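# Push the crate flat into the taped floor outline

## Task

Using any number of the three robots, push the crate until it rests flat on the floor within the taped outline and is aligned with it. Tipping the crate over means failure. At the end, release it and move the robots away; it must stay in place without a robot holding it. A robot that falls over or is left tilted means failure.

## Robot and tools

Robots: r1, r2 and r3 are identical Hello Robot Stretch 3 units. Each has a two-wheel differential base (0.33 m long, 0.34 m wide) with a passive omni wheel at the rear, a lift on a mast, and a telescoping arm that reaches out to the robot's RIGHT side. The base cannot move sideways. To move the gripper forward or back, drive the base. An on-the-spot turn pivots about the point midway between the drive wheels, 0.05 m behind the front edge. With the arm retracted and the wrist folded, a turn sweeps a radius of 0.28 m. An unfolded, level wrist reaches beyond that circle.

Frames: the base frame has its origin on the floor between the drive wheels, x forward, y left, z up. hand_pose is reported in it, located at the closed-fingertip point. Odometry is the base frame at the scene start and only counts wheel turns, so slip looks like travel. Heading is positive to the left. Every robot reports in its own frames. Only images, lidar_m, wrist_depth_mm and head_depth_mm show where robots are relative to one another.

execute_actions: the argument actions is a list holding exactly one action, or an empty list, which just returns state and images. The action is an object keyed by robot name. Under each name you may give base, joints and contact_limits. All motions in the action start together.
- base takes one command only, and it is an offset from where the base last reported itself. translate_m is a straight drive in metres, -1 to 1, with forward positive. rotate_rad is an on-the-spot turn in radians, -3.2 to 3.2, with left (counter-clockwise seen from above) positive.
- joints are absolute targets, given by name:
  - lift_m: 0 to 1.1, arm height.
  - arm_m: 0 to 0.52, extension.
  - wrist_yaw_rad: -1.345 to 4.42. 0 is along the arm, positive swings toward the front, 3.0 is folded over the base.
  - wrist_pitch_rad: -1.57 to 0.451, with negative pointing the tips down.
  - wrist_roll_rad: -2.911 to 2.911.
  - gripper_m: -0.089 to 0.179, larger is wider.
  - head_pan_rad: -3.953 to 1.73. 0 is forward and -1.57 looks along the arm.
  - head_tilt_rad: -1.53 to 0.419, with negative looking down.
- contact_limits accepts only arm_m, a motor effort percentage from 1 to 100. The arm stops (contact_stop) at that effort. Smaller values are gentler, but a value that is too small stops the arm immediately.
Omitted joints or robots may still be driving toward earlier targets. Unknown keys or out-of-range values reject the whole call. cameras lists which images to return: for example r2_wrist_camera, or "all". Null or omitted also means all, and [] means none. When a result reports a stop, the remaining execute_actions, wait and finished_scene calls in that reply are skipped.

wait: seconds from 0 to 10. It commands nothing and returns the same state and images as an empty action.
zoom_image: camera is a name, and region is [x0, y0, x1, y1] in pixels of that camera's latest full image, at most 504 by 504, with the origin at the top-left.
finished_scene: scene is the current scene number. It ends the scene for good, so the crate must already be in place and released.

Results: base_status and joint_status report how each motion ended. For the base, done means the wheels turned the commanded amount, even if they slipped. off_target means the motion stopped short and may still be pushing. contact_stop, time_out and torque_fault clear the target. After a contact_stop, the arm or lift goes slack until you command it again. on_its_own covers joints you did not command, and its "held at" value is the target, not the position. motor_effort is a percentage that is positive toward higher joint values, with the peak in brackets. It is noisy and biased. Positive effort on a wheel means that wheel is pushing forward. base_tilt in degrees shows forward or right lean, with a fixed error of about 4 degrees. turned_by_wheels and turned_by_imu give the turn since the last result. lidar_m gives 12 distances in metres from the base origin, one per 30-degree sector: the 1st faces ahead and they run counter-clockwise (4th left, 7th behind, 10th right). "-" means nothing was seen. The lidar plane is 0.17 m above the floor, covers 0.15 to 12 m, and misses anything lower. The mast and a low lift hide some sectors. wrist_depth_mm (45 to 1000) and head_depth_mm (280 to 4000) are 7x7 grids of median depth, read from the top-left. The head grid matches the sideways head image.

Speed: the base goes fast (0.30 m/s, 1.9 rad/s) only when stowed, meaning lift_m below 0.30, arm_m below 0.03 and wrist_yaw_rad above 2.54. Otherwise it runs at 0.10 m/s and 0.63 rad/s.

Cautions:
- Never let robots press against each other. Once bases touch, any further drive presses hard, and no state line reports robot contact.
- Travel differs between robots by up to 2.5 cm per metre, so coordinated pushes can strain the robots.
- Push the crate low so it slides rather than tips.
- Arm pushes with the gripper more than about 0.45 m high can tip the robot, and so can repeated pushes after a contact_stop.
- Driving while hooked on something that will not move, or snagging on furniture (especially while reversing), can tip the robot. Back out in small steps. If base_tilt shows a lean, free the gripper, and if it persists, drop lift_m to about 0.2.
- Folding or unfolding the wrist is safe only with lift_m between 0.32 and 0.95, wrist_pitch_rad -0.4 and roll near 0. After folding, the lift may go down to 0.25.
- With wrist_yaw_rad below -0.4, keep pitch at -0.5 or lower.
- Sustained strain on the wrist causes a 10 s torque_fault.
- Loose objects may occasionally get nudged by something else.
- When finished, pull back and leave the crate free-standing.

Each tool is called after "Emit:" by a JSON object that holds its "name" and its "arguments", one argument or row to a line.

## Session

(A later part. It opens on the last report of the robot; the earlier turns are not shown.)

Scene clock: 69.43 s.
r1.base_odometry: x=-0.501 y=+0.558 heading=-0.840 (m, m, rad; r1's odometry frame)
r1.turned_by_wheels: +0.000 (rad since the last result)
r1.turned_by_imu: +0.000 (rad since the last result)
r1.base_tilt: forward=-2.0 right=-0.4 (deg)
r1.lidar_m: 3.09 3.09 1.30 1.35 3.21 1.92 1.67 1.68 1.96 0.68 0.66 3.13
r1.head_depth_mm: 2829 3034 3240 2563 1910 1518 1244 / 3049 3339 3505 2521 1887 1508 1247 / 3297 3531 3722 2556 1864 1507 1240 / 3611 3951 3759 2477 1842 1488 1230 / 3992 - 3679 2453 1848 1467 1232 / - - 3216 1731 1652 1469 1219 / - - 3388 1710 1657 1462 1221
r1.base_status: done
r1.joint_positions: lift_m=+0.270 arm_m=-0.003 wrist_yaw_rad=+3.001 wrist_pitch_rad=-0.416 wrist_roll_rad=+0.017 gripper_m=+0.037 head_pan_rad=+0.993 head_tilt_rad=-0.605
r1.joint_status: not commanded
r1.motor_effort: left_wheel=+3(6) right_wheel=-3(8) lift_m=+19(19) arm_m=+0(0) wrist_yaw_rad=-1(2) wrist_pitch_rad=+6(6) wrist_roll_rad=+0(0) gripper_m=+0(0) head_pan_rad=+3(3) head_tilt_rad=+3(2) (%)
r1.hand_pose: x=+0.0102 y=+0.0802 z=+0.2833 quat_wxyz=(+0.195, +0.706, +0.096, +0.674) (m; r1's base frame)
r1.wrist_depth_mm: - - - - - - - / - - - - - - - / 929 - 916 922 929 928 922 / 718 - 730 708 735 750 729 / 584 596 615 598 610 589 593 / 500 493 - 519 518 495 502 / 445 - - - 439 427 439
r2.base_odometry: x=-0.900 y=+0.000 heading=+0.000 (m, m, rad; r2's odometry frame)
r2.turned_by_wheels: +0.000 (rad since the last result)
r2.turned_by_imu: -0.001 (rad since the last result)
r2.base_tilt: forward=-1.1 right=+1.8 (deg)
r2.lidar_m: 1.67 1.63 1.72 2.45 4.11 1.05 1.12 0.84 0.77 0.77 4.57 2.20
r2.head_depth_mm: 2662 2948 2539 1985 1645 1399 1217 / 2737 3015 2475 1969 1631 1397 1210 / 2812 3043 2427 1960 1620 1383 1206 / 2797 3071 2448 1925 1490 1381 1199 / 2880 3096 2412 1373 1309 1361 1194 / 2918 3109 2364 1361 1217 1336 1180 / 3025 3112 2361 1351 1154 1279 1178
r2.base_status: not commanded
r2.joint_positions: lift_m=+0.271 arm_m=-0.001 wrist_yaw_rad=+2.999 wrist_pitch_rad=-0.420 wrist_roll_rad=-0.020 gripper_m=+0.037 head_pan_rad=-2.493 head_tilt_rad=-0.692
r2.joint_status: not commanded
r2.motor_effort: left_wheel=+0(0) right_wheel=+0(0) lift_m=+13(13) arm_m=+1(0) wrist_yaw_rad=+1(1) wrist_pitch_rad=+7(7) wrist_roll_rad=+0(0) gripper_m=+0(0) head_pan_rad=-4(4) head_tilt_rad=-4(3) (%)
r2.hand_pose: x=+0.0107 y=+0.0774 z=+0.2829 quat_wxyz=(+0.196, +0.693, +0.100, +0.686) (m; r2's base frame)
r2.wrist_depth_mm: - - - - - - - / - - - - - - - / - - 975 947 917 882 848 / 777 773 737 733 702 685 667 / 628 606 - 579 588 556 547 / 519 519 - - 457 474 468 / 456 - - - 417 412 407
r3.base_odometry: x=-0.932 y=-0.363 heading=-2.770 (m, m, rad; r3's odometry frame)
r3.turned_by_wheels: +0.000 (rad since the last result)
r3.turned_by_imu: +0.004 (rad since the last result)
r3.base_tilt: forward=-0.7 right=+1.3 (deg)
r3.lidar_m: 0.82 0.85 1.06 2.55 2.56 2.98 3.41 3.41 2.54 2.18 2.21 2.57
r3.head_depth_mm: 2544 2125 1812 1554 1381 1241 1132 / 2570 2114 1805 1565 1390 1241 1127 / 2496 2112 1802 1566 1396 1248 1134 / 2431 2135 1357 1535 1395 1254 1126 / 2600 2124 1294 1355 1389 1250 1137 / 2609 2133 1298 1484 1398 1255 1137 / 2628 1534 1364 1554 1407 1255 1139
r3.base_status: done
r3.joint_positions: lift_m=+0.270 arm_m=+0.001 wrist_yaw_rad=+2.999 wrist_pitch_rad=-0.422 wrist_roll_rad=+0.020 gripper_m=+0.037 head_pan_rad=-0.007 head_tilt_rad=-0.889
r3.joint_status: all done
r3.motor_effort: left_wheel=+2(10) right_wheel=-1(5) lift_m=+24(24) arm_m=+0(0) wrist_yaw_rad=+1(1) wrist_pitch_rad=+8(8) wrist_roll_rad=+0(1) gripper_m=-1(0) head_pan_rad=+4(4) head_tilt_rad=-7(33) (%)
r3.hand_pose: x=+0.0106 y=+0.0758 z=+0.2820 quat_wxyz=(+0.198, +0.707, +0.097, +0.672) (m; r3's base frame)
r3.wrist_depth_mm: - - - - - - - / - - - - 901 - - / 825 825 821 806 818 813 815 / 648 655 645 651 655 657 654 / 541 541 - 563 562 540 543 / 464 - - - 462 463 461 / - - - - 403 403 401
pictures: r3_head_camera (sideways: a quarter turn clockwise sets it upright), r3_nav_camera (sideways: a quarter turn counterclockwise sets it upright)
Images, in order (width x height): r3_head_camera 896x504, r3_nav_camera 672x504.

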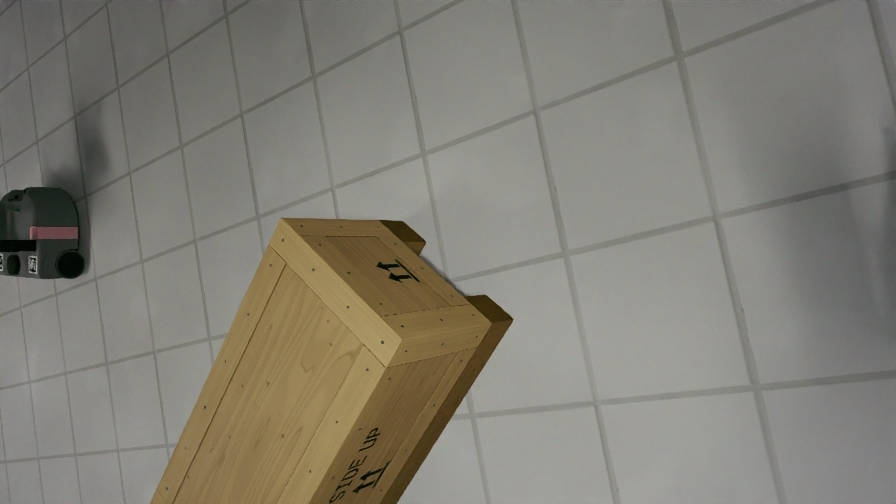

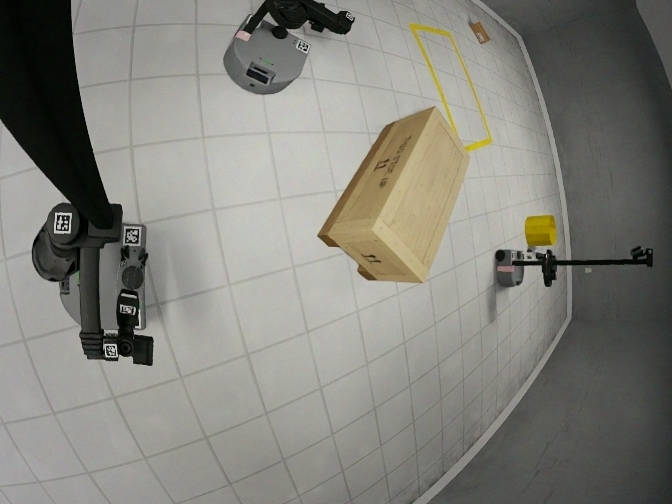

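Emit:
{"name": "execute_actions", "arguments": {
  "actions": [
    {"r1":{"base":{"rotate_rad":0.447},"joints":{"head_pan_rad":0,"head_tilt_rad":-0.7}},"r3":{"base":{"rotate_rad":0.11}}}
  ],
  "cameras": []
}}

Emit:
{"name": "execute_actions", "arguments": {
  "actions": [
    {"r3":{"base":{"translate_m":0.73},"joints":{"head_tilt_rad":-1.2}}}
  ],
  "cameras": ["r1_head_camera","r3_nav_camera"]
}}

Emit:
{"name": "execute_actions", "arguments": {
  "actions": [
    {"r3":{"base":{"translate_m":0.25}}}
  ],
  "cameras": ["r3_nav_camera"]
}}

Scene clock: 75.77 s.
r1.base_odometry: x=-0.501 y=+0.558 heading=-0.393 (m, m, rad; r1's odometry frame)
r1.turned_by_wheels: +0.447 (rad since the last result)
r1.turned_by_imu: +0.449 (rad since the last result)
r1.base_tilt: forward=-1.9 right=-0.4 (deg)
r1.lidar_m: 3.08 1.29 1.32 3.70 2.01 1.68 1.67 1.88 0.73 0.66 2.98 3.09
r1.head_depth_mm: 2550 2882 3088 2215 1738 1414 1199 / 2564 2926 3055 2219 1717 1407 1196 / 2679 2961 3061 2199 1714 1412 1189 / 2722 3053 3049 2190 1712 1398 1184 / 2757 3136 2993 2167 1694 1387 1183 / 2852 3198 2934 2147 1688 1385 1179 / 2871 3318 2888 2147 1664 1372 1178
r1.base_status: done
r1.joint_positions: lift_m=+0.270 arm_m=-0.003 wrist_yaw_rad=+3.001 wrist_pitch_rad=-0.416 wrist_roll_rad=+0.017 gripper_m=+0.037 head_pan_rad=+0.007 head_tilt_rad=-0.692
r1.joint_status: all done
r1.motor_effort: left_wheel=-2(5) right_wheel=+3(9) lift_m=+19(19) arm_m=+1(0) wrist_yaw_rad=-1(1) wrist_pitch_rad=+6(6) wrist_roll_rad=+0(0) gripper_m=-1(0) head_pan_rad=-2(30) head_tilt_rad=-4(13) (%)
r1.hand_pose: x=+0.0102 y=+0.0802 z=+0.2833 quat_wxyz=(+0.195, +0.706, +0.096, +0.674) (m; r1's base frame)
r1.wrist_depth_mm: - - - - - - - / - - - - - - - / 929 - 916 935 938 945 928 / 730 - 707 722 730 725 706 / 584 575 611 597 600 575 594 / 495 503 - 516 510 487 506 / 439 - - - 431 430 440
r2.base_odometry: x=-0.900 y=+0.000 heading=+0.000 (m, m, rad; r2's odometry frame)
r2.turned_by_wheels: +0.000 (rad since the last result)
r2.turned_by_imu: -0.001 (rad since the last result)
r2.base_tilt: forward=-1.3 right=+1.7 (deg)
r2.lidar_m: 1.67 1.63 1.72 2.45 4.11 1.06 1.12 0.84 0.77 0.77 4.60 2.19
r2.head_depth_mm: 2696 2992 2547 1997 1636 1396 1214 / 2734 2984 2491 1965 1634 1392 1211 / 2764 3067 2462 1950 1625 1380 1202 / 2830 3055 2456 1929 1497 1375 1198 / 2858 3111 2419 1375 1311 1363 1189 / 2940 3126 2388 1359 1220 1329 1189 / 2972 3151 2371 1351 1156 1279 1180
r2.base_status: not commanded
r2.joint_positions: lift_m=+0.271 arm_m=-0.001 wrist_yaw_rad=+2.999 wrist_pitch_rad=-0.420 wrist_roll_rad=-0.020 gripper_m=+0.037 head_pan_rad=-2.493 head_tilt_rad=-0.692
r2.joint_status: not commanded
r2.motor_effort: left_wheel=+0(0) right_wheel=+0(0) lift_m=+13(13) arm_m=+1(0) wrist_yaw_rad=+1(1) wrist_pitch_rad=+7(7) wrist_roll_rad=+0(0) gripper_m=-1(0) head_pan_rad=-3(3) head_tilt_rad=-3(3) (%)
r2.hand_pose: x=+0.0107 y=+0.0774 z=+0.2829 quat_wxyz=(+0.196, +0.693, +0.100, +0.686) (m; r2's base frame)
r2.wrist_depth_mm: - - - - - - - / - - - - - - - / - - 985 965 934 878 855 / 791 758 743 723 704 677 670 / 626 612 - 583 590 562 548 / 520 516 - - 463 479 470 / 457 - - - 419 409 407
r3.base_odometry: x=-0.932 y=-0.363 heading=-2.660 (m, m, rad; r3's odometry frame)
r3.turned_by_wheels: +0.110 (rad since the last result)
r3.turned_by_imu: +0.108 (rad since the last result)
r3.base_tilt: forward=-0.7 right=+1.2 (deg)
r3.lidar_m: 0.82 0.98 1.06 2.56 2.58 3.21 3.41 3.44 2.40 2.18 2.22 2.76
r3.head_depth_mm: 2583 2097 1806 1563 1386 1243 1124 / 2501 2118 1803 1568 1380 1246 1125 / 2442 2131 1393 1543 1396 1247 1128 / 2616 2151 1286 1413 1389 1246 1132 / 2593 1524 1292 1456 1398 1249 1133 / 2589 1535 1359 1548 1399 1247 1136 / 2608 1527 1564 1588 1409 1256 1133
r3.base_status: done
r3.joint_positions: lift_m=+0.270 arm_m=+0.001 wrist_yaw_rad=+2.999 wrist_pitch_rad=-0.422 wrist_roll_rad=+0.020 gripper_m=+0.037 head_pan_rad=-0.007 head_tilt_rad=-0.889
r3.joint_status: not commanded
r3.motor_effort: left_wheel=-1(7) right_wheel=+4(11) lift_m=+24(23) arm_m=+0(1) wrist_yaw_rad=+1(0) wrist_pitch_rad=+8(8) wrist_roll_rad=+0(0) gripper_m=+0(1) head_pan_rad=+4(4) head_tilt_rad=-7(8) (%)
r3.hand_pose: x=+0.0106 y=+0.0758 z=+0.2821 quat_wxyz=(+0.198, +0.707, +0.097, +0.672) (m; r3's base frame)
r3.wrist_depth_mm: - - - - - - - / - - - - 966 844 - / 822 813 815 811 828 820 816 / 649 653 654 658 651 656 655 / 540 538 - 555 564 542 547 / 466 - - - 465 461 465 / - - - - 403 406 405
pictures: none
No camera images: the call's "cameras" was empty. Leave "cameras" out to get every camera's image.

Scene clock: 79.97 s.
r1.base_odometry: x=-0.501 y=+0.558 heading=-0.393 (m, m, rad; r1's odometry frame)
r1.turned_by_wheels: +0.000 (rad since the last result)
r1.turned_by_imu: +0.001 (rad since the last result)
r1.base_tilt: forward=-2.0 right=-0.5 (deg)
r1.lidar_m: 3.08 1.29 1.32 3.67 2.01 1.68 1.67 1.88 0.73 0.66 2.99 3.11
r1.head_depth_mm: 2560 2836 3070 2244 1725 1420 1197 / 2603 2954 3065 2212 1727 1419 1197 / 2669 2960 3106 2206 1726 1410 1188 / 2694 3038 3023 2200 1696 1394 1191 / 2784 3117 2963 2142 1693 1390 1179 / 2816 3143 2937 2166 1677 1395 1172 / 2856 3260 2937 2106 1667 1381 1175
r1.base_status: not commanded
r1.joint_positions: lift_m=+0.270 arm_m=-0.003 wrist_yaw_rad=+3.001 wrist_pitch_rad=-0.416 wrist_roll_rad=+0.017 gripper_m=+0.037 head_pan_rad=+0.007 head_tilt_rad=-0.692
r1.joint_status: not commanded
r1.motor_effort: left_wheel=-2(1) right_wheel=+3(3) lift_m=+19(18) arm_m=+0(1) wrist_yaw_rad=-1(1) wrist_pitch_rad=+6(6) wrist_roll_rad=+0(0) gripper_m=+0(0) head_pan_rad=-2(2) head_tilt_rad=-3(4) (%)
r1.hand_pose: x=+0.0102 y=+0.0802 z=+0.2833 quat_wxyz=(+0.195, +0.706, +0.096, +0.674) (m; r1's base frame)
r1.wrist_depth_mm: - - - - - - - / - - - - - - - / 917 - 913 972 929 922 928 / 704 - 729 732 720 721 731 / 589 601 610 579 607 585 592 / 496 487 - 515 516 495 508 / 449 - - - 435 432 439
r2.base_odometry: x=-0.900 y=+0.000 heading=+0.000 (m, m, rad; r2's odometry frame)
r2.turned_by_wheels: +0.000 (rad since the last result)
r2.turned_by_imu: -0.001 (rad since the last result)
r2.base_tilt: forward=-1.2 right=+1.9 (deg)
r2.lidar_m: 1.67 1.63 1.72 2.46 4.13 4.15 3.15 0.84 0.77 0.77 4.58 2.19
r2.head_depth_mm: 2643 2963 2530 1991 1641 1398 1212 / 2692 2910 2218 1120 1433 1387 1208 / 2800 3050 2451 1417 1372 1390 1204 / 2862 3085 2456 1938 1421 1371 1200 / 2866 3130 2424 1375 1309 1369 1190 / 2921 3150 2375 1360 1211 1327 1186 / 2998 3183 2350 1350 1159 1282 1178
r2.base_status: not commanded
r2.joint_positions: lift_m=+0.271 arm_m=-0.001 wrist_yaw_rad=+2.999 wrist_pitch_rad=-0.420 wrist_roll_rad=-0.020 gripper_m=+0.037 head_pan_rad=-2.493 head_tilt_rad=-0.692
r2.joint_status: not commanded
r2.motor_effort: left_wheel=+0(0) right_wheel=+0(0) lift_m=+13(13) arm_m=+0(0) wrist_yaw_rad=+1(1) wrist_pitch_rad=+8(8) wrist_roll_rad=+0(0) gripper_m=+0(1) head_pan_rad=-3(3) head_tilt_rad=-4(3) (%)
r2.hand_pose: x=+0.0107 y=+0.0774 z=+0.2829 quat_wxyz=(+0.196, +0.693, +0.100, +0.686) (m; r2's base frame)
r2.wrist_depth_mm: - - - - - - - / - - - - - - - / - - 993 945 912 888 842 / 791 766 740 722 702 691 674 / 626 606 - 584 593 565 550 / 522 516 - - 457 476 465 / 453 - - - 417 411 408
r3.base_odometry: x=-1.579 y=-0.701 heading=-2.660 (m, m, rad; r3's odometry frame)
r3.turned_by_wheels: +0.000 (rad since the last result)
r3.turned_by_imu: +0.003 (rad since the last result)
r3.base_tilt: forward=-0.8 right=+1.2 (deg)
r3.lidar_m: 0.16 0.15 2.90 0.99 1.02 3.33 4.12 3.52 2.27 2.10 2.12 0.32
r3.head_depth_mm: 1626 1503 1407 1332 1246 1185 1120 / 1643 1514 1422 1330 1254 1205 - / 1641 1508 1426 954 1249 1204 - / 1647 1528 1436 952 916 1214 - / 1656 1530 1014 953 902 1218 - / 1654 1539 1020 956 1234 1202 - / 1664 1098 1022 964 1268 1202 1155
r3.base_status: done
r3.joint_positions: lift_m=+0.270 arm_m=+0.001 wrist_yaw_rad=+2.999 wrist_pitch_rad=-0.422 wrist_roll_rad=+0.020 gripper_m=+0.037 head_pan_rad=-0.007 head_tilt_rad=-1.186
r3.joint_status: all done
r3.motor_effort: left_wheel=-2(6) right_wheel=+5(13) lift_m=+24(24) arm_m=+0(0) wrist_yaw_rad=+1(1) wrist_pitch_rad=+7(8) wrist_roll_rad=+0(0) gripper_m=-1(0) head_pan_rad=+3(3) head_tilt_rad=-9(38) (%)
r3.hand_pose: x=+0.0106 y=+0.0758 z=+0.2821 quat_wxyz=(+0.198, +0.707, +0.097, +0.672) (m; r3's base frame)
r3.wrist_depth_mm: - - - - - - 143 / - - 791 - - 146 127 / 819 812 817 822 828 156 135 / 653 655 653 652 657 169 146 / 545 536 - 562 539 184 157 / 462 - - - 253 202 170 / - - - - 307 220 186
pictures: r1_head_camera (sideways: a quarter turn clockwise sets it upright), r3_nav_camera (sideways: a quarter turn counterclockwise sets it upright)
Images, in order (width x height): r1_head_camera 896x504, r3_nav_camera 672x504.

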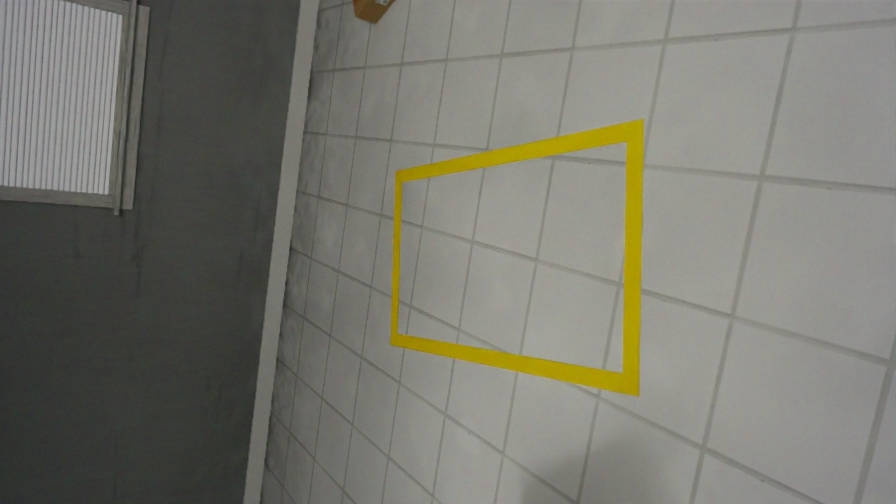

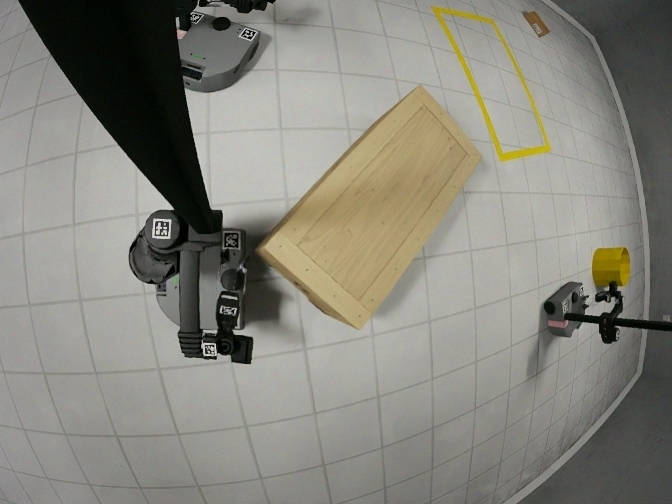

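Scene clock: 83.30 s.
r1.base_odometry: x=-0.501 y=+0.558 heading=-0.393 (m, m, rad; r1's odometry frame)
r1.turned_by_wheels: +0.000 (rad since the last result)
r1.turned_by_imu: +0.001 (rad since the last result)
r1.base_tilt: forward=-1.9 right=-0.5 (deg)
r1.lidar_m: 3.09 1.29 1.31 3.68 2.01 1.68 1.67 1.87 0.73 0.66 2.98 3.09
r1.head_depth_mm: 2553 2874 3034 2243 1738 1424 1201 / 2604 2913 3062 2195 1736 1418 1188 / 2645 2971 3046 2181 1707 1405 1193 / 2720 3056 2999 2176 1699 1404 1183 / 2758 3165 3031 2141 1706 1386 1188 / 2822 3164 2953 2143 1687 1378 1177 / 2863 3254 2899 2121 1672 1378 1172
r1.base_status: not commanded
r1.joint_positions: lift_m=+0.270 arm_m=-0.003 wrist_yaw_rad=+3.001 wrist_pitch_rad=-0.416 wrist_roll_rad=+0.017 gripper_m=+0.037 head_pan_rad=+0.007 head_tilt_rad=-0.692
r1.joint_status: not commanded
r1.motor_effort: left_wheel=-1(2) right_wheel=+3(3) lift_m=+18(19) arm_m=+1(0) wrist_yaw_rad=-2(2) wrist_pitch_rad=+6(6) wrist_roll_rad=+0(0) gripper_m=+0(0) head_pan_rad=-2(3) head_tilt_rad=-4(3) (%)
r1.hand_pose: x=+0.0102 y=+0.0802 z=+0.2833 quat_wxyz=(+0.195, +0.706, +0.096, +0.674) (m; r1's base frame)
r1.wrist_depth_mm: - - - - - - - / - - - - - - - / 912 - 908 944 938 946 942 / 713 - 704 701 710 712 722 / 584 593 613 598 610 588 596 / 498 497 - 518 510 496 494 / 440 - - - 434 435 432
r2.base_odometry: x=-0.900 y=+0.000 heading=+0.000 (m, m, rad; r2's odometry frame)
r2.turned_by_wheels: +0.000 (rad since the last result)
r2.turned_by_imu: -0.001 (rad since the last result)
r2.base_tilt: forward=-1.2 right=+1.9 (deg)
r2.lidar_m: 1.66 1.63 1.72 2.46 4.13 4.15 3.16 0.84 0.77 0.77 4.58 2.20
r2.head_depth_mm: 2677 2974 2527 1994 1643 1402 1214 / 831 947 2331 1811 1596 1390 1210 / 2795 3072 2462 1280 1468 1378 1201 / 2825 3062 2430 1401 1436 1374 1199 / 2879 3088 2388 1368 1314 1367 1189 / 2932 3090 2387 1362 1216 1329 1185 / 3002 3178 2359 1346 1157 1278 1175
r2.base_status: not commanded
r2.joint_positions: lift_m=+0.271 arm_m=-0.001 wrist_yaw_rad=+2.999 wrist_pitch_rad=-0.420 wrist_roll_rad=-0.020 gripper_m=+0.037 head_pan_rad=-2.493 head_tilt_rad=-0.692
r2.joint_status: not commanded
r2.motor_effort: left_wheel=+0(0) right_wheel=+0(0) lift_m=+13(13) arm_m=+0(0) wrist_yaw_rad=+1(1) wrist_pitch_rad=+8(7) wrist_roll_rad=+0(0) gripper_m=+0(1) head_pan_rad=-4(3) head_tilt_rad=-3(4) (%)
r2.hand_pose: x=+0.0107 y=+0.0774 z=+0.2829 quat_wxyz=(+0.196, +0.693, +0.100, +0.686) (m; r2's base frame)
r2.wrist_depth_mm: - - - - - - - / - - - - - - - / - - 989 953 914 878 854 / 789 769 736 716 709 687 675 / 624 614 - 587 588 566 548 / 520 518 - - 458 478 468 / 457 - - - 420 413 404
r3.base_odometry: x=-1.800 y=-0.817 heading=-2.659 (m, m, rad; r3's odometry frame)
r3.turned_by_wheels: +0.001 (rad since the last result)
r3.turned_by_imu: +0.754 (rad since the last result)
r3.base_tilt: forward=-0.7 right=+1.3 (deg)
r3.lidar_m: - - 1.01 2.85 4.22 4.21 2.68 2.13 2.10 2.25 0.15 -
r3.head_depth_mm: 1618 1509 1397 967 888 1172 1126 / 1630 1077 1007 943 892 1197 - / 1628 1083 1009 948 892 866 - / 1633 1082 1011 948 893 862 - / 1637 1482 1399 1317 1252 1210 - / 1664 1533 1424 1348 1268 1194 - / 1666 1541 1443 1344 1271 1195 1155
r3.base_status: translate_m off_target (by the wheels' count: +0.2498 of +0.2500)
r3.joint_positions: lift_m=+0.270 arm_m=+0.001 wrist_yaw_rad=+3.006 wrist_pitch_rad=-0.421 wrist_roll_rad=+0.020 gripper_m=+0.037 head_pan_rad=-0.003 head_tilt_rad=-1.191
r3.joint_status: not commanded
r3.on_its_own: left_wheel is at rest, and its effort (+38) is outside its rest range (-18 to +18); right_wheel is at rest, and its effort (+30) is outside its rest range (-18 to +18)
r3.motor_effort: left_wheel=+38(77) right_wheel=+30(69) lift_m=+26(26) arm_m=+0(0) wrist_yaw_rad=-4(4) wrist_pitch_rad=+7(8) wrist_roll_rad=+0(0) gripper_m=+1(1) head_pan_rad=+1(4) head_tilt_rad=-5(9) (%)
r3.hand_pose: x=+0.0090 y=+0.0762 z=+0.2822 quat_wxyz=(+0.196, +0.706, +0.099, +0.673) (m; r3's base frame)
r3.wrist_depth_mm: - - - - - - - / - - - - 821 101 93 / 830 826 832 826 789 92 73 / 648 650 650 648 599 95 68 / 542 543 - 544 146 97 70 / 461 - - - 139 100 71 / - - - - 182 105 73
pictures: r3_nav_camera (sideways: a quarter turn counterclockwise sets it upright)
Images, in order (width x height): r3_nav_camera 672x504.

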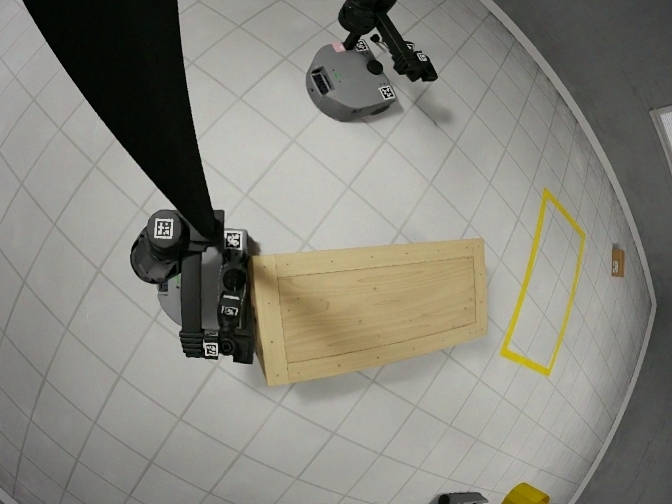

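Emit:
{"name": "execute_actions", "arguments": {
  "actions": [
    {"r3":{"base":{"translate_m":0.2}}}
  ],
  "cameras": ["r3_nav_camera"]
}}

Scene clock: 87.17 s.
r1.base_odometry: x=-0.501 y=+0.558 heading=-0.393 (m, m, rad; r1's odometry frame)
r1.turned_by_wheels: +0.000 (rad since the last result)
r1.turned_by_imu: +0.001 (rad since the last result)
r1.base_tilt: forward=-1.9 right=-0.5 (deg)
r1.lidar_m: 3.08 1.30 1.31 3.69 2.01 1.68 1.68 1.89 0.73 0.66 2.98 3.10
r1.head_depth_mm: 2547 2843 3061 2251 1745 1422 1198 / 2624 2903 3091 2221 1737 1415 1192 / 2598 2974 3050 2184 1720 1399 1189 / 2712 3027 3009 2159 1708 1402 1192 / 2793 3065 2964 2166 1707 1377 1187 / 2857 3171 2954 2143 1689 1383 1176 / 2906 3274 2937 2140 1671 1388 1169
r1.base_status: not commanded
r1.joint_positions: lift_m=+0.270 arm_m=-0.003 wrist_yaw_rad=+3.001 wrist_pitch_rad=-0.416 wrist_roll_rad=+0.017 gripper_m=+0.037 head_pan_rad=+0.007 head_tilt_rad=-0.692
r1.joint_status: not commanded
r1.motor_effort: left_wheel=-1(1) right_wheel=+3(3) lift_m=+18(19) arm_m=+0(0) wrist_yaw_rad=-2(1) wrist_pitch_rad=+6(6) wrist_roll_rad=+0(0) gripper_m=+0(1) head_pan_rad=-3(2) head_tilt_rad=-4(3) (%)
r1.hand_pose: x=+0.0102 y=+0.0802 z=+0.2833 quat_wxyz=(+0.195, +0.706, +0.096, +0.674) (m; r1's base frame)
r1.wrist_depth_mm: - - - - - - - / - - - - - - - / 899 - 916 971 895 910 930 / 715 - 701 720 747 718 724 / 580 583 607 586 609 600 598 / 485 501 - 517 516 503 504 / 441 - - - 434 436 438
r2.base_odometry: x=-0.900 y=+0.000 heading=+0.000 (m, m, rad; r2's odometry frame)
r2.turned_by_wheels: +0.000 (rad since the last result)
r2.turned_by_imu: -0.001 (rad since the last result)
r2.base_tilt: forward=-1.3 right=+1.9 (deg)
r2.lidar_m: 1.66 1.63 1.72 2.46 4.13 4.13 3.16 0.84 0.77 0.77 4.57 2.19
r2.head_depth_mm: 2678 2989 2511 1997 1643 1396 1221 / 843 964 2329 1854 1598 1388 1207 / 2750 3051 2454 1303 1486 1378 1202 / 2824 3085 2437 1402 1427 1372 1201 / 2882 3076 2412 1370 1314 1363 1192 / 2933 3159 2362 1356 1222 1331 1186 / 2975 3118 2359 1344 1154 1283 1176
r2.base_status: not commanded
r2.joint_positions: lift_m=+0.271 arm_m=-0.001 wrist_yaw_rad=+2.999 wrist_pitch_rad=-0.420 wrist_roll_rad=-0.020 gripper_m=+0.037 head_pan_rad=-2.493 head_tilt_rad=-0.692
r2.joint_status: not commanded
r2.motor_effort: left_wheel=+0(0) right_wheel=+0(0) lift_m=+13(13) arm_m=+0(0) wrist_yaw_rad=+1(1) wrist_pitch_rad=+7(7) wrist_roll_rad=+0(0) gripper_m=+0(1) head_pan_rad=-3(3) head_tilt_rad=-3(4) (%)
r2.hand_pose: x=+0.0107 y=+0.0774 z=+0.2829 quat_wxyz=(+0.196, +0.693, +0.100, +0.686) (m; r2's base frame)
r2.wrist_depth_mm: - - - - - - - / - - - - - - - / - - 958 960 925 898 868 / 785 754 737 731 700 690 668 / 618 610 - 585 585 563 549 / 523 518 - - 458 474 466 / 454 - - - 420 410 406
r3.base_odometry: x=-1.977 y=-0.910 heading=-2.659 (m, m, rad; r3's odometry frame)
r3.turned_by_wheels: +0.000 (rad since the last result)
r3.turned_by_imu: +0.113 (rad since the last result)
r3.base_tilt: forward=-0.7 right=+1.2 (deg)
r3.lidar_m: - - 1.04 3.02 4.25 4.24 2.49 2.11 2.10 0.20 0.15 -
r3.head_depth_mm: 1621 1093 1009 942 884 1157 1117 / 1621 1076 1007 944 887 857 - / 1644 1077 1007 950 897 858 - / 1648 1091 1020 946 897 862 - / 1645 1522 1426 1343 1253 1211 - / 1637 1532 1434 1339 1271 1198 - / 1659 1525 1446 1351 1268 1197 1151
r3.base_status: translate_m off_target (by the wheels' count: +0.1997 of +0.2000)
r3.joint_positions: lift_m=+0.270 arm_m=+0.001 wrist_yaw_rad=+3.006 wrist_pitch_rad=-0.421 wrist_roll_rad=+0.020 gripper_m=+0.037 head_pan_rad=-0.003 head_tilt_rad=-1.191
r3.joint_status: not commanded
r3.on_its_own: left_wheel is at rest, and its effort (+45) is outside its rest range (-18 to +18); right_wheel is at rest, and its effort (+49) is outside its rest range (-18 to +18)
r3.motor_effort: left_wheel=+45(58) right_wheel=+49(59) lift_m=+27(27) arm_m=+0(1) wrist_yaw_rad=-4(5) wrist_pitch_rad=+7(7) wrist_roll_rad=+0(0) gripper_m=+1(1) head_pan_rad=+1(2) head_tilt_rad=-6(5) (%)
r3.hand_pose: x=+0.0091 y=+0.0762 z=+0.2822 quat_wxyz=(+0.196, +0.706, +0.099, +0.673) (m; r3's base frame)
r3.wrist_depth_mm: - - - - - - - / - - - - 956 97 93 / 819 820 825 818 773 86 69 / 652 665 655 650 604 87 60 / 541 538 - 537 143 88 61 / 466 - - - 132 89 61 / - - - - 170 90 62
pictures: r3_nav_camera (sideways: a quarter turn counterclockwise sets it upright)
Images, in order (width x height): r3_nav_camera 672x504.

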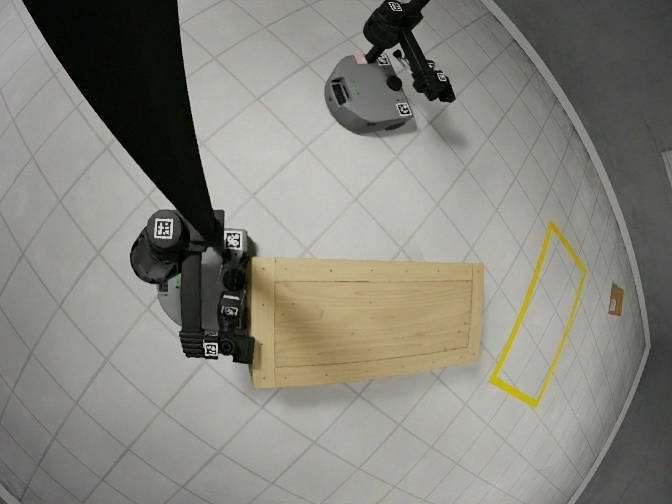

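Emit:
{"name": "execute_actions", "arguments": {
  "actions": [
    {"r3":{"base":{"translate_m":-0.4}},"r2":{"base":{"translate_m":0.3}}}
  ],
  "cameras": []
}}

Emit:
{"name": "execute_actions", "arguments": {
  "actions": [
    {"r3":{"base":{"rotate_rad":0.96}}}
  ],
  "cameras": []
}}

Emit:
{"name": "execute_actions", "arguments": {
  "actions": [
    {"r3":{"base":{"translate_m":0.7}}}
  ],
  "cameras": []
}}

Emit:
{"name": "execute_actions", "arguments": {
  "actions": [
    {"r3":{"base":{"rotate_rad":-2.05}}}
  ],
  "cameras": ["r3_nav_camera"]
}}

Scene clock: 104.17 s.
r1.base_odometry: x=-0.501 y=+0.558 heading=-0.393 (m, m, rad; r1's odometry frame)
r1.turned_by_wheels: +0.000 (rad since the last result)
r1.turned_by_imu: +0.002 (rad since the last result)
r1.base_tilt: forward=-2.0 right=-0.5 (deg)
r1.lidar_m: 3.08 1.29 1.32 3.69 2.01 1.68 1.67 1.88 0.73 0.66 2.99 3.09
r1.head_depth_mm: 2561 2867 3042 2236 1738 1435 1206 / 2573 2887 3105 2215 1721 1417 1194 / 2648 2957 3070 2209 1731 1416 1186 / 2715 3034 3077 2209 1708 1394 1187 / 2760 3162 3027 2161 1712 1397 1179 / 2835 3243 2956 2142 1683 1382 1175 / 2881 3253 2913 2120 1680 1383 1165
r1.base_status: not commanded
r1.joint_positions: lift_m=+0.270 arm_m=-0.003 wrist_yaw_rad=+3.001 wrist_pitch_rad=-0.416 wrist_roll_rad=+0.017 gripper_m=+0.037 head_pan_rad=+0.007 head_tilt_rad=-0.692
r1.joint_status: not commanded
r1.motor_effort: left_wheel=-1(1) right_wheel=+3(3) lift_m=+19(19) arm_m=+0(0) wrist_yaw_rad=-2(1) wrist_pitch_rad=+6(6) wrist_roll_rad=+0(0) gripper_m=+0(1) head_pan_rad=-2(2) head_tilt_rad=-4(5) (%)
r1.hand_pose: x=+0.0102 y=+0.0802 z=+0.2833 quat_wxyz=(+0.195, +0.706, +0.096, +0.674) (m; r1's base frame)
r1.wrist_depth_mm: - - - - - - - / - - - - - - - / 926 - 920 945 943 944 933 / 714 - 718 720 731 722 729 / 581 589 598 584 608 599 595 / 502 491 - 513 510 503 500 / 442 - - - 433 438 436
r2.base_odometry: x=-0.600 y=+0.000 heading=+0.000 (m, m, rad; r2's odometry frame)
r2.turned_by_wheels: +0.000 (rad since the last result)
r2.turned_by_imu: -0.001 (rad since the last result)
r2.base_tilt: forward=-1.2 right=+1.9 (deg)
r2.lidar_m: 1.39 1.36 1.44 2.06 4.25 4.46 1.54 0.96 0.87 2.96 4.39 1.83
r2.head_depth_mm: 2918 3165 1806 1811 1637 1399 1210 / 2982 3199 2486 1917 1635 1390 1211 / 3017 3209 2455 1548 1621 1384 1201 / 3058 3265 2436 1452 1556 1376 1201 / 3130 3246 2407 1378 1501 1364 1189 / 3165 3201 2381 1361 1382 1352 1186 / 3240 3152 2364 1347 1265 1352 1176
r2.base_status: done
r2.joint_positions: lift_m=+0.271 arm_m=-0.001 wrist_yaw_rad=+2.999 wrist_pitch_rad=-0.420 wrist_roll_rad=-0.020 gripper_m=+0.037 head_pan_rad=-2.493 head_tilt_rad=-0.692
r2.joint_status: not commanded
r2.motor_effort: left_wheel=+0(11) right_wheel=+0(4) lift_m=+13(13) arm_m=+0(0) wrist_yaw_rad=+1(1) wrist_pitch_rad=+7(7) wrist_roll_rad=+0(0) gripper_m=+0(0) head_pan_rad=-4(3) head_tilt_rad=-4(4) (%)
r2.hand_pose: x=+0.0106 y=+0.0774 z=+0.2829 quat_wxyz=(+0.196, +0.693, +0.100, +0.686) (m; r2's base frame)
r2.wrist_depth_mm: - - - - - - - / - - - - - - - / - - 963 951 920 878 848 / 785 763 738 723 709 688 666 / 623 608 - 591 595 566 552 / 524 516 - - 460 473 468 / 456 - - - 416 412 405
r3.base_odometry: x=-1.623 y=-0.724 heading=-2.659 (m, m, rad; r3's odometry frame)
r3.turned_by_wheels: +0.000 (rad since the last result)
r3.turned_by_imu: -0.002 (rad since the last result)
r3.base_tilt: forward=-0.7 right=+1.2 (deg)
r3.lidar_m: 0.45 1.55 2.93 3.29 3.95 3.92 2.17 1.84 1.83 2.07 2.03 0.47
r3.head_depth_mm: 1563 1093 1007 1301 1244 1182 1121 / 1153 1075 1007 1257 1256 1208 - / 1164 1078 1009 1296 1250 1213 - / 1192 1089 1017 1296 1261 1211 - / 1634 1525 1425 1346 1265 1211 - / 1641 1537 1436 1348 1266 1202 - / 1656 1532 1436 1341 1268 1201 1152
r3.base_status: done
r3.joint_positions: lift_m=+0.270 arm_m=+0.001 wrist_yaw_rad=+3.001 wrist_pitch_rad=-0.421 wrist_roll_rad=+0.020 gripper_m=+0.037 head_pan_rad=-0.003 head_tilt_rad=-1.191
r3.joint_status: not commanded
r3.motor_effort: left_wheel=+1(32) right_wheel=+1(35) lift_m=+27(27) arm_m=+0(0) wrist_yaw_rad=-1(4) wrist_pitch_rad=+7(7) wrist_roll_rad=+0(0) gripper_m=+0(1) head_pan_rad=+1(2) head_tilt_rad=-6(7) (%)
r3.hand_pose: x=+0.0101 y=+0.0761 z=+0.2822 quat_wxyz=(+0.197, +0.707, +0.097, +0.673) (m; r3's base frame)
r3.wrist_depth_mm: - - - - - - - / - - - - - - - / 814 815 837 815 827 829 826 / 653 661 654 650 656 663 649 / 543 545 - 552 561 543 540 / 463 - - - 462 462 465 / - - - - 402 405 407
pictures: none
No camera images: the call's "cameras" was empty. Leave "cameras" out to get every camera's image.

Scene clock: 106.13 s.
r1.base_odometry: x=-0.501 y=+0.558 heading=-0.393 (m, m, rad; r1's odometry frame)
r1.turned_by_wheels: +0.000 (rad since the last result)
r1.turned_by_imu: +0.001 (rad since the last result)
r1.base_tilt: forward=-1.9 right=-0.4 (deg)
r1.lidar_m: 3.08 1.30 1.32 2.26 2.01 1.68 1.67 1.88 0.73 0.66 2.98 3.09
r1.head_depth_mm: 2555 2892 3052 2247 1729 1423 1197 / 2631 2935 3123 2217 1727 1418 1189 / 2662 2958 3084 2203 1719 1408 1188 / 2664 3063 3034 2201 1696 1402 1188 / 2758 3104 3003 2172 1684 1388 1186 / 2826 3204 2951 2154 1678 1389 1171 / 2850 3197 2895 2121 1677 1384 1170
r1.base_status: not commanded
r1.joint_positions: lift_m=+0.270 arm_m=-0.003 wrist_yaw_rad=+3.001 wrist_pitch_rad=-0.416 wrist_roll_rad=+0.017 gripper_m=+0.037 head_pan_rad=+0.007 head_tilt_rad=-0.692
r1.joint_status: not commanded
r1.motor_effort: left_wheel=-1(1) right_wheel=+3(3) lift_m=+19(19) arm_m=+0(0) wrist_yaw_rad=-1(1) wrist_pitch_rad=+6(6) wrist_roll_rad=+0(0) gripper_m=+0(0) head_pan_rad=-3(2) head_tilt_rad=-3(4) (%)
r1.hand_pose: x=+0.0102 y=+0.0802 z=+0.2833 quat_wxyz=(+0.195, +0.706, +0.096, +0.674) (m; r1's base frame)
r1.wrist_depth_mm: - - - - - - - / - - - - - - - / 935 - 938 941 915 929 904 / 734 - 716 706 735 724 740 / 582 585 598 590 623 578 594 / 492 503 - 517 517 502 502 / 446 - - - 432 432 432
r2.base_odometry: x=-0.600 y=+0.000 heading=+0.000 (m, m, rad; r2's odometry frame)
r2.turned_by_wheels: +0.000 (rad since the last result)
r2.turned_by_imu: +0.000 (rad since the last result)
r2.base_tilt: forward=-1.2 right=+1.7 (deg)
r2.lidar_m: 1.39 1.36 1.44 2.05 4.24 4.43 1.56 0.96 0.87 2.94 4.37 1.83
r2.head_depth_mm: 2909 3136 1980 1868 1646 1400 1214 / 2980 3169 2316 1883 1627 1388 1215 / 3020 3226 2466 1545 1614 1387 1205 / 3088 3233 2444 1450 1565 1375 1202 / 3109 3203 2404 1376 1495 1367 1191 / 3181 3218 2383 1361 1378 1363 1184 / 3208 3175 2349 1345 1265 1346 1178
r2.base_status: not commanded
r2.joint_positions: lift_m=+0.271 arm_m=-0.001 wrist_yaw_rad=+2.999 wrist_pitch_rad=-0.420 wrist_roll_rad=-0.020 gripper_m=+0.037 head_pan_rad=-2.493 head_tilt_rad=-0.692
r2.joint_status: not commanded
r2.motor_effort: left_wheel=+0(0) right_wheel=+0(0) lift_m=+13(13) arm_m=+0(0) wrist_yaw_rad=+2(1) wrist_pitch_rad=+7(7) wrist_roll_rad=+0(0) gripper_m=+0(1) head_pan_rad=-4(3) head_tilt_rad=-4(3) (%)
r2.hand_pose: x=+0.0106 y=+0.0774 z=+0.2829 quat_wxyz=(+0.196, +0.693, +0.100, +0.686) (m; r2's base frame)
r2.wrist_depth_mm: - - - - - - - / - - - - - - - / - - 979 946 927 888 865 / 779 766 740 724 706 675 676 / 628 612 - 584 590 558 552 / 525 516 - - 462 476 468 / 459 - - - 417 411 406
r3.base_odometry: x=-1.623 y=-0.724 heading=-1.699 (m, m, rad; r3's odometry frame)
r3.turned_by_wheels: +0.960 (rad since the last result)
r3.turned_by_imu: +0.943 (rad since the last result)
r3.base_tilt: forward=-0.7 right=+1.2 (deg)
r3.lidar_m: 1.55 3.18 3.98 3.93 2.29 1.85 1.83 1.97 2.98 0.48 0.45 1.57
r3.head_depth_mm: 1480 1512 1414 1322 1224 1184 1125 / 1595 1509 1400 1329 1248 1204 - / 1627 1513 1418 1326 1250 1216 - / 1636 1525 1425 1343 1258 1214 - / 1636 1512 1424 1332 1266 1215 - / 1648 1531 1432 1343 1264 1196 - / 1649 1533 1429 1341 1271 1201 1154
r3.base_status: done
r3.joint_positions: lift_m=+0.270 arm_m=+0.001 wrist_yaw_rad=+3.001 wrist_pitch_rad=-0.421 wrist_roll_rad=+0.020 gripper_m=+0.037 head_pan_rad=-0.003 head_tilt_rad=-1.191
r3.joint_status: not commanded
r3.motor_effort: left_wheel=-1(8) right_wheel=+4(13) lift_m=+27(27) arm_m=-1(1) wrist_yaw_rad=-1(1) wrist_pitch_rad=+7(7) wrist_roll_rad=+0(0) gripper_m=+0(0) head_pan_rad=+2(2) head_tilt_rad=-6(6) (%)
r3.hand_pose: x=+0.0101 y=+0.0761 z=+0.2822 quat_wxyz=(+0.197, +0.707, +0.097, +0.673) (m; r3's base frame)
r3.wrist_depth_mm: - - - - - - - / - - - - - - - / 821 814 838 816 836 822 827 / 652 650 649 658 641 648 660 / 543 544 - 552 560 545 537 / 462 - - - 463 460 464 / - - - - 405 406 404
pictures: none
No camera images: the call's "cameras" was empty. Leave "cameras" out to get every camera's image.

Scene clock: 110.17 s.
r1.base_odometry: x=-0.501 y=+0.558 heading=-0.393 (m, m, rad; r1's odometry frame)
r1.turned_by_wheels: +0.000 (rad since the last result)
r1.turned_by_imu: +0.001 (rad since the last result)
r1.base_tilt: forward=-2.0 right=-0.4 (deg)
r1.lidar_m: 3.07 1.29 1.32 3.69 2.01 1.68 1.68 1.88 0.73 0.66 2.98 3.09
r1.head_depth_mm: 2549 2834 3057 2221 1739 1431 1201 / 2612 2923 3075 2210 1718 1412 1193 / 2666 2940 3078 2192 1728 1400 1191 / 2702 3063 3013 2183 1689 1400 1186 / 2763 3115 2980 2185 1695 1392 1187 / 2839 3168 2958 2139 1693 1390 1172 / 2884 3235 2949 2136 1668 1374 1171
r1.base_status: not commanded
r1.joint_positions: lift_m=+0.270 arm_m=-0.003 wrist_yaw_rad=+3.001 wrist_pitch_rad=-0.416 wrist_roll_rad=+0.017 gripper_m=+0.037 head_pan_rad=+0.007 head_tilt_rad=-0.692
r1.joint_status: not commanded
r1.motor_effort: left_wheel=-1(1) right_wheel=+3(3) lift_m=+18(19) arm_m=+0(1) wrist_yaw_rad=-1(1) wrist_pitch_rad=+6(6) wrist_roll_rad=+0(0) gripper_m=+1(0) head_pan_rad=-2(2) head_tilt_rad=-4(5) (%)
r1.hand_pose: x=+0.0102 y=+0.0802 z=+0.2833 quat_wxyz=(+0.195, +0.706, +0.096, +0.674) (m; r1's base frame)
r1.wrist_depth_mm: - - - - - - - / - - - - - - - / 952 - 883 924 965 919 922 / 706 - 726 725 723 724 730 / 580 599 604 595 618 593 588 / 496 498 - 517 518 498 507 / 443 - - - 428 433 440
r2.base_odometry: x=-0.600 y=+0.000 heading=+0.000 (m, m, rad; r2's odometry frame)
r2.turned_by_wheels: +0.000 (rad since the last result)
r2.turned_by_imu: -0.001 (rad since the last result)
r2.base_tilt: forward=-1.1 right=+1.9 (deg)
r2.lidar_m: 1.40 1.36 1.43 2.06 4.27 4.47 0.91 0.96 0.87 2.96 4.38 1.84
r2.head_depth_mm: 2906 3134 2527 1986 1337 1343 1217 / 2957 3203 2508 1966 1602 1367 1211 / 3016 3217 2477 1553 1616 1382 1205 / 3091 3280 2434 1446 1564 1369 1197 / 3138 3278 2430 1374 1501 1366 1188 / 3198 3185 2388 1358 1376 1362 1183 / 3249 3157 2345 1347 1269 1345 1175
r2.base_status: not commanded
r2.joint_positions: lift_m=+0.271 arm_m=-0.001 wrist_yaw_rad=+2.999 wrist_pitch_rad=-0.420 wrist_roll_rad=-0.020 gripper_m=+0.037 head_pan_rad=-2.493 head_tilt_rad=-0.692
r2.joint_status: not commanded
r2.motor_effort: left_wheel=+0(0) right_wheel=+0(1) lift_m=+13(13) arm_m=+0(0) wrist_yaw_rad=+1(1) wrist_pitch_rad=+8(7) wrist_roll_rad=+0(0) gripper_m=+0(1) head_pan_rad=-4(4) head_tilt_rad=-3(3) (%)
r2.hand_pose: x=+0.0106 y=+0.0774 z=+0.2829 quat_wxyz=(+0.196, +0.693, +0.100, +0.686) (m; r2's base frame)
r2.wrist_depth_mm: - - - - - - - / - - - - - - - / - - 979 943 909 900 858 / 787 770 741 728 707 690 667 / 628 610 - 580 589 562 551 / 523 512 - - 457 471 464 / 458 - - - 418 410 405
r3.base_odometry: x=-1.712 y=-1.419 heading=-1.699 (m, m, rad; r3's odometry frame)
r3.turned_by_wheels: +0.000 (rad since the last result)
r3.turned_by_imu: +0.003 (rad since the last result)
r3.base_tilt: forward=-0.7 right=+1.2 (deg)
r3.lidar_m: 2.24 2.42 3.68 3.84 3.21 2.54 2.52 0.50 0.50 0.65 2.85 0.88
r3.head_depth_mm: 1619 1290 1254 1319 1244 1179 1123 / 1618 1507 1403 1323 1245 1204 - / 1627 1507 1421 1335 1262 1211 - / 1631 1525 1427 1337 1261 1218 - / 1645 1525 1429 1335 1268 1210 - / 1644 1541 1427 1344 1263 1204 - / 1653 1529 1438 1350 1270 1197 1148
r3.base_status: done
r3.joint_positions: lift_m=+0.270 arm_m=+0.001 wrist_yaw_rad=+3.001 wrist_pitch_rad=-0.421 wrist_roll_rad=+0.020 gripper_m=+0.037 head_pan_rad=-0.003 head_tilt_rad=-1.191
r3.joint_status: not commanded
r3.motor_effort: left_wheel=-2(6) right_wheel=+4(14) lift_m=+27(27) arm_m=-1(1) wrist_yaw_rad=-1(0) wrist_pitch_rad=+7(7) wrist_roll_rad=+0(0) gripper_m=-1(0) head_pan_rad=+1(2) head_tilt_rad=-6(6) (%)
r3.hand_pose: x=+0.0101 y=+0.0761 z=+0.2822 quat_wxyz=(+0.197, +0.707, +0.097, +0.673) (m; r3's base frame)
r3.wrist_depth_mm: - - - - - - - / - - - - - - - / 813 829 823 813 826 826 825 / 643 657 654 655 654 652 652 / 542 540 - 559 554 539 535 / 465 - - - 462 463 465 / - - - - 402 405 402
pictures: none
No camera images: the call's "cameras" was empty. Leave "cameras" out to get every camera's image.

Scene clock: 112.73 s.
r1.base_odometry: x=-0.501 y=+0.558 heading=-0.393 (m, m, rad; r1's odometry frame)
r1.turned_by_wheels: +0.000 (rad since the last result)
r1.turned_by_imu: +0.001 (rad since the last result)
r1.base_tilt: forward=-2.0 right=-0.4 (deg)
r1.lidar_m: 3.09 1.29 1.32 3.71 2.00 1.68 1.68 1.88 0.73 0.66 2.99 3.10
r1.head_depth_mm: 2527 2869 3024 2252 1738 1433 1209 / 2602 2884 3092 2183 1726 1412 1193 / 2685 2952 3051 2217 1724 1399 1190 / 2732 3044 3031 2190 1701 1397 1183 / 2757 3120 2980 2191 1701 1400 1178 / 2820 3229 2974 2163 1684 1373 1177 / 2853 3229 2970 2128 1673 1389 1173
r1.base_status: not commanded
r1.joint_positions: lift_m=+0.270 arm_m=-0.003 wrist_yaw_rad=+3.001 wrist_pitch_rad=-0.416 wrist_roll_rad=+0.017 gripper_m=+0.037 head_pan_rad=+0.007 head_tilt_rad=-0.692
r1.joint_status: not commanded
r1.motor_effort: left_wheel=-1(1) right_wheel=+3(3) lift_m=+19(19) arm_m=+1(1) wrist_yaw_rad=-1(1) wrist_pitch_rad=+6(6) wrist_roll_rad=+0(0) gripper_m=+0(0) head_pan_rad=-2(2) head_tilt_rad=-4(4) (%)
r1.hand_pose: x=+0.0102 y=+0.0802 z=+0.2833 quat_wxyz=(+0.195, +0.706, +0.096, +0.674) (m; r1's base frame)
r1.wrist_depth_mm: - - - - - - - / - - - - - - - / 912 - 917 906 896 895 957 / 699 - 720 727 733 724 743 / 598 592 610 607 607 589 587 / 503 494 - 517 510 494 501 / 450 - - - 426 430 431
r2.base_odometry: x=-0.600 y=+0.000 heading=+0.000 (m, m, rad; r2's odometry frame)
r2.turned_by_wheels: +0.000 (rad since the last result)
r2.turned_by_imu: -0.001 (rad since the last result)
r2.base_tilt: forward=-1.3 right=+1.8 (deg)
r2.lidar_m: 1.39 1.36 1.43 2.06 4.26 4.48 0.80 0.96 0.87 2.94 4.38 1.83
r2.head_depth_mm: 2904 3170 2503 1989 1646 1289 1217 / 2954 3204 2484 1980 1623 1393 1209 / 3045 3184 2487 1552 1624 1385 1206 / 3090 3293 2436 1448 1555 1371 1196 / 3125 3260 2417 1374 1488 1358 1185 / 3173 3163 2392 1360 1381 1359 1180 / 3208 3172 2366 1348 1262 1352 1177
r2.base_status: not commanded
r2.joint_positions: lift_m=+0.271 arm_m=-0.001 wrist_yaw_rad=+2.999 wrist_pitch_rad=-0.420 wrist_roll_rad=-0.020 gripper_m=+0.037 head_pan_rad=-2.493 head_tilt_rad=-0.692
r2.joint_status: not commanded
r2.motor_effort: left_wheel=+0(1) right_wheel=+0(0) lift_m=+13(13) arm_m=+0(0) wrist_yaw_rad=+1(1) wrist_pitch_rad=+7(7) wrist_roll_rad=+0(0) gripper_m=+1(0) head_pan_rad=-4(3) head_tilt_rad=-3(3) (%)
r2.hand_pose: x=+0.0106 y=+0.0774 z=+0.2829 quat_wxyz=(+0.196, +0.693, +0.100, +0.686) (m; r2's base frame)
r2.wrist_depth_mm: - - - - - - - / - - - - - - - / - - 977 941 924 893 853 / 791 771 739 721 704 688 668 / 624 615 - 589 588 565 549 / 522 514 - - 458 475 466 / 456 - - - 418 410 404
r3.base_odometry: x=-1.712 y=-1.418 heading=+2.534 (m, m, rad; r3's odometry frame)
r3.turned_by_wheels: -2.050 (rad since the last result)
r3.turned_by_imu: -2.012 (rad since the last result)
r3.base_tilt: forward=-0.7 right=+1.3 (deg)
r3.lidar_m: 0.51 0.68 2.73 0.88 2.24 2.48 3.89 3.86 3.09 2.54 2.53 0.50
r3.head_depth_mm: 1621 1069 1383 1326 1259 1184 1119 / 1618 1073 1011 1305 1254 1206 - / 1632 1079 1032 1319 1250 1219 - / 1638 1082 1115 1340 1256 1217 - / 1159 1083 1262 1337 1267 1213 - / 1173 1098 1390 1341 1273 1199 - / 1184 1127 1421 1351 1272 1200 1156
r3.base_status: done
r3.joint_positions: lift_m=+0.270 arm_m=+0.001 wrist_yaw_rad=+3.001 wrist_pitch_rad=-0.421 wrist_roll_rad=+0.020 gripper_m=+0.037 head_pan_rad=-0.003 head_tilt_rad=-1.191
r3.joint_status: not commanded
r3.motor_effort: left_wheel=+2(10) right_wheel=-1(9) lift_m=+27(27) arm_m=-1(1) wrist_yaw_rad=-1(1) wrist_pitch_rad=+7(7) wrist_roll_rad=+0(0) gripper_m=+0(0) head_pan_rad=+1(1) head_tilt_rad=-5(6) (%)
r3.hand_pose: x=+0.0101 y=+0.0760 z=+0.2822 quat_wxyz=(+0.197, +0.707, +0.097, +0.673) (m; r3's base frame)
r3.wrist_depth_mm: - - - - - - - / - - - 757 - - - / 818 831 825 776 839 822 828 / 652 651 648 644 652 654 654 / 538 542 - 552 558 539 546 / 464 - - - 466 464 462 / - - - - 402 403 404
pictures: r3_nav_camera (sideways: a quarter turn counterclockwise sets it upright)
Images, in order (width x height): r3_nav_camera 672x504.

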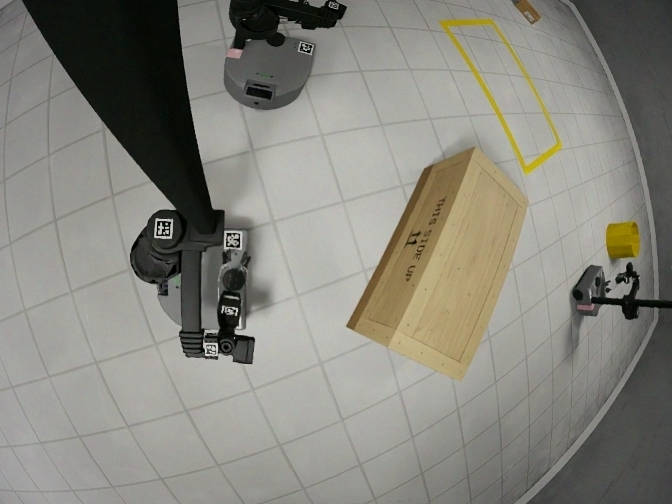

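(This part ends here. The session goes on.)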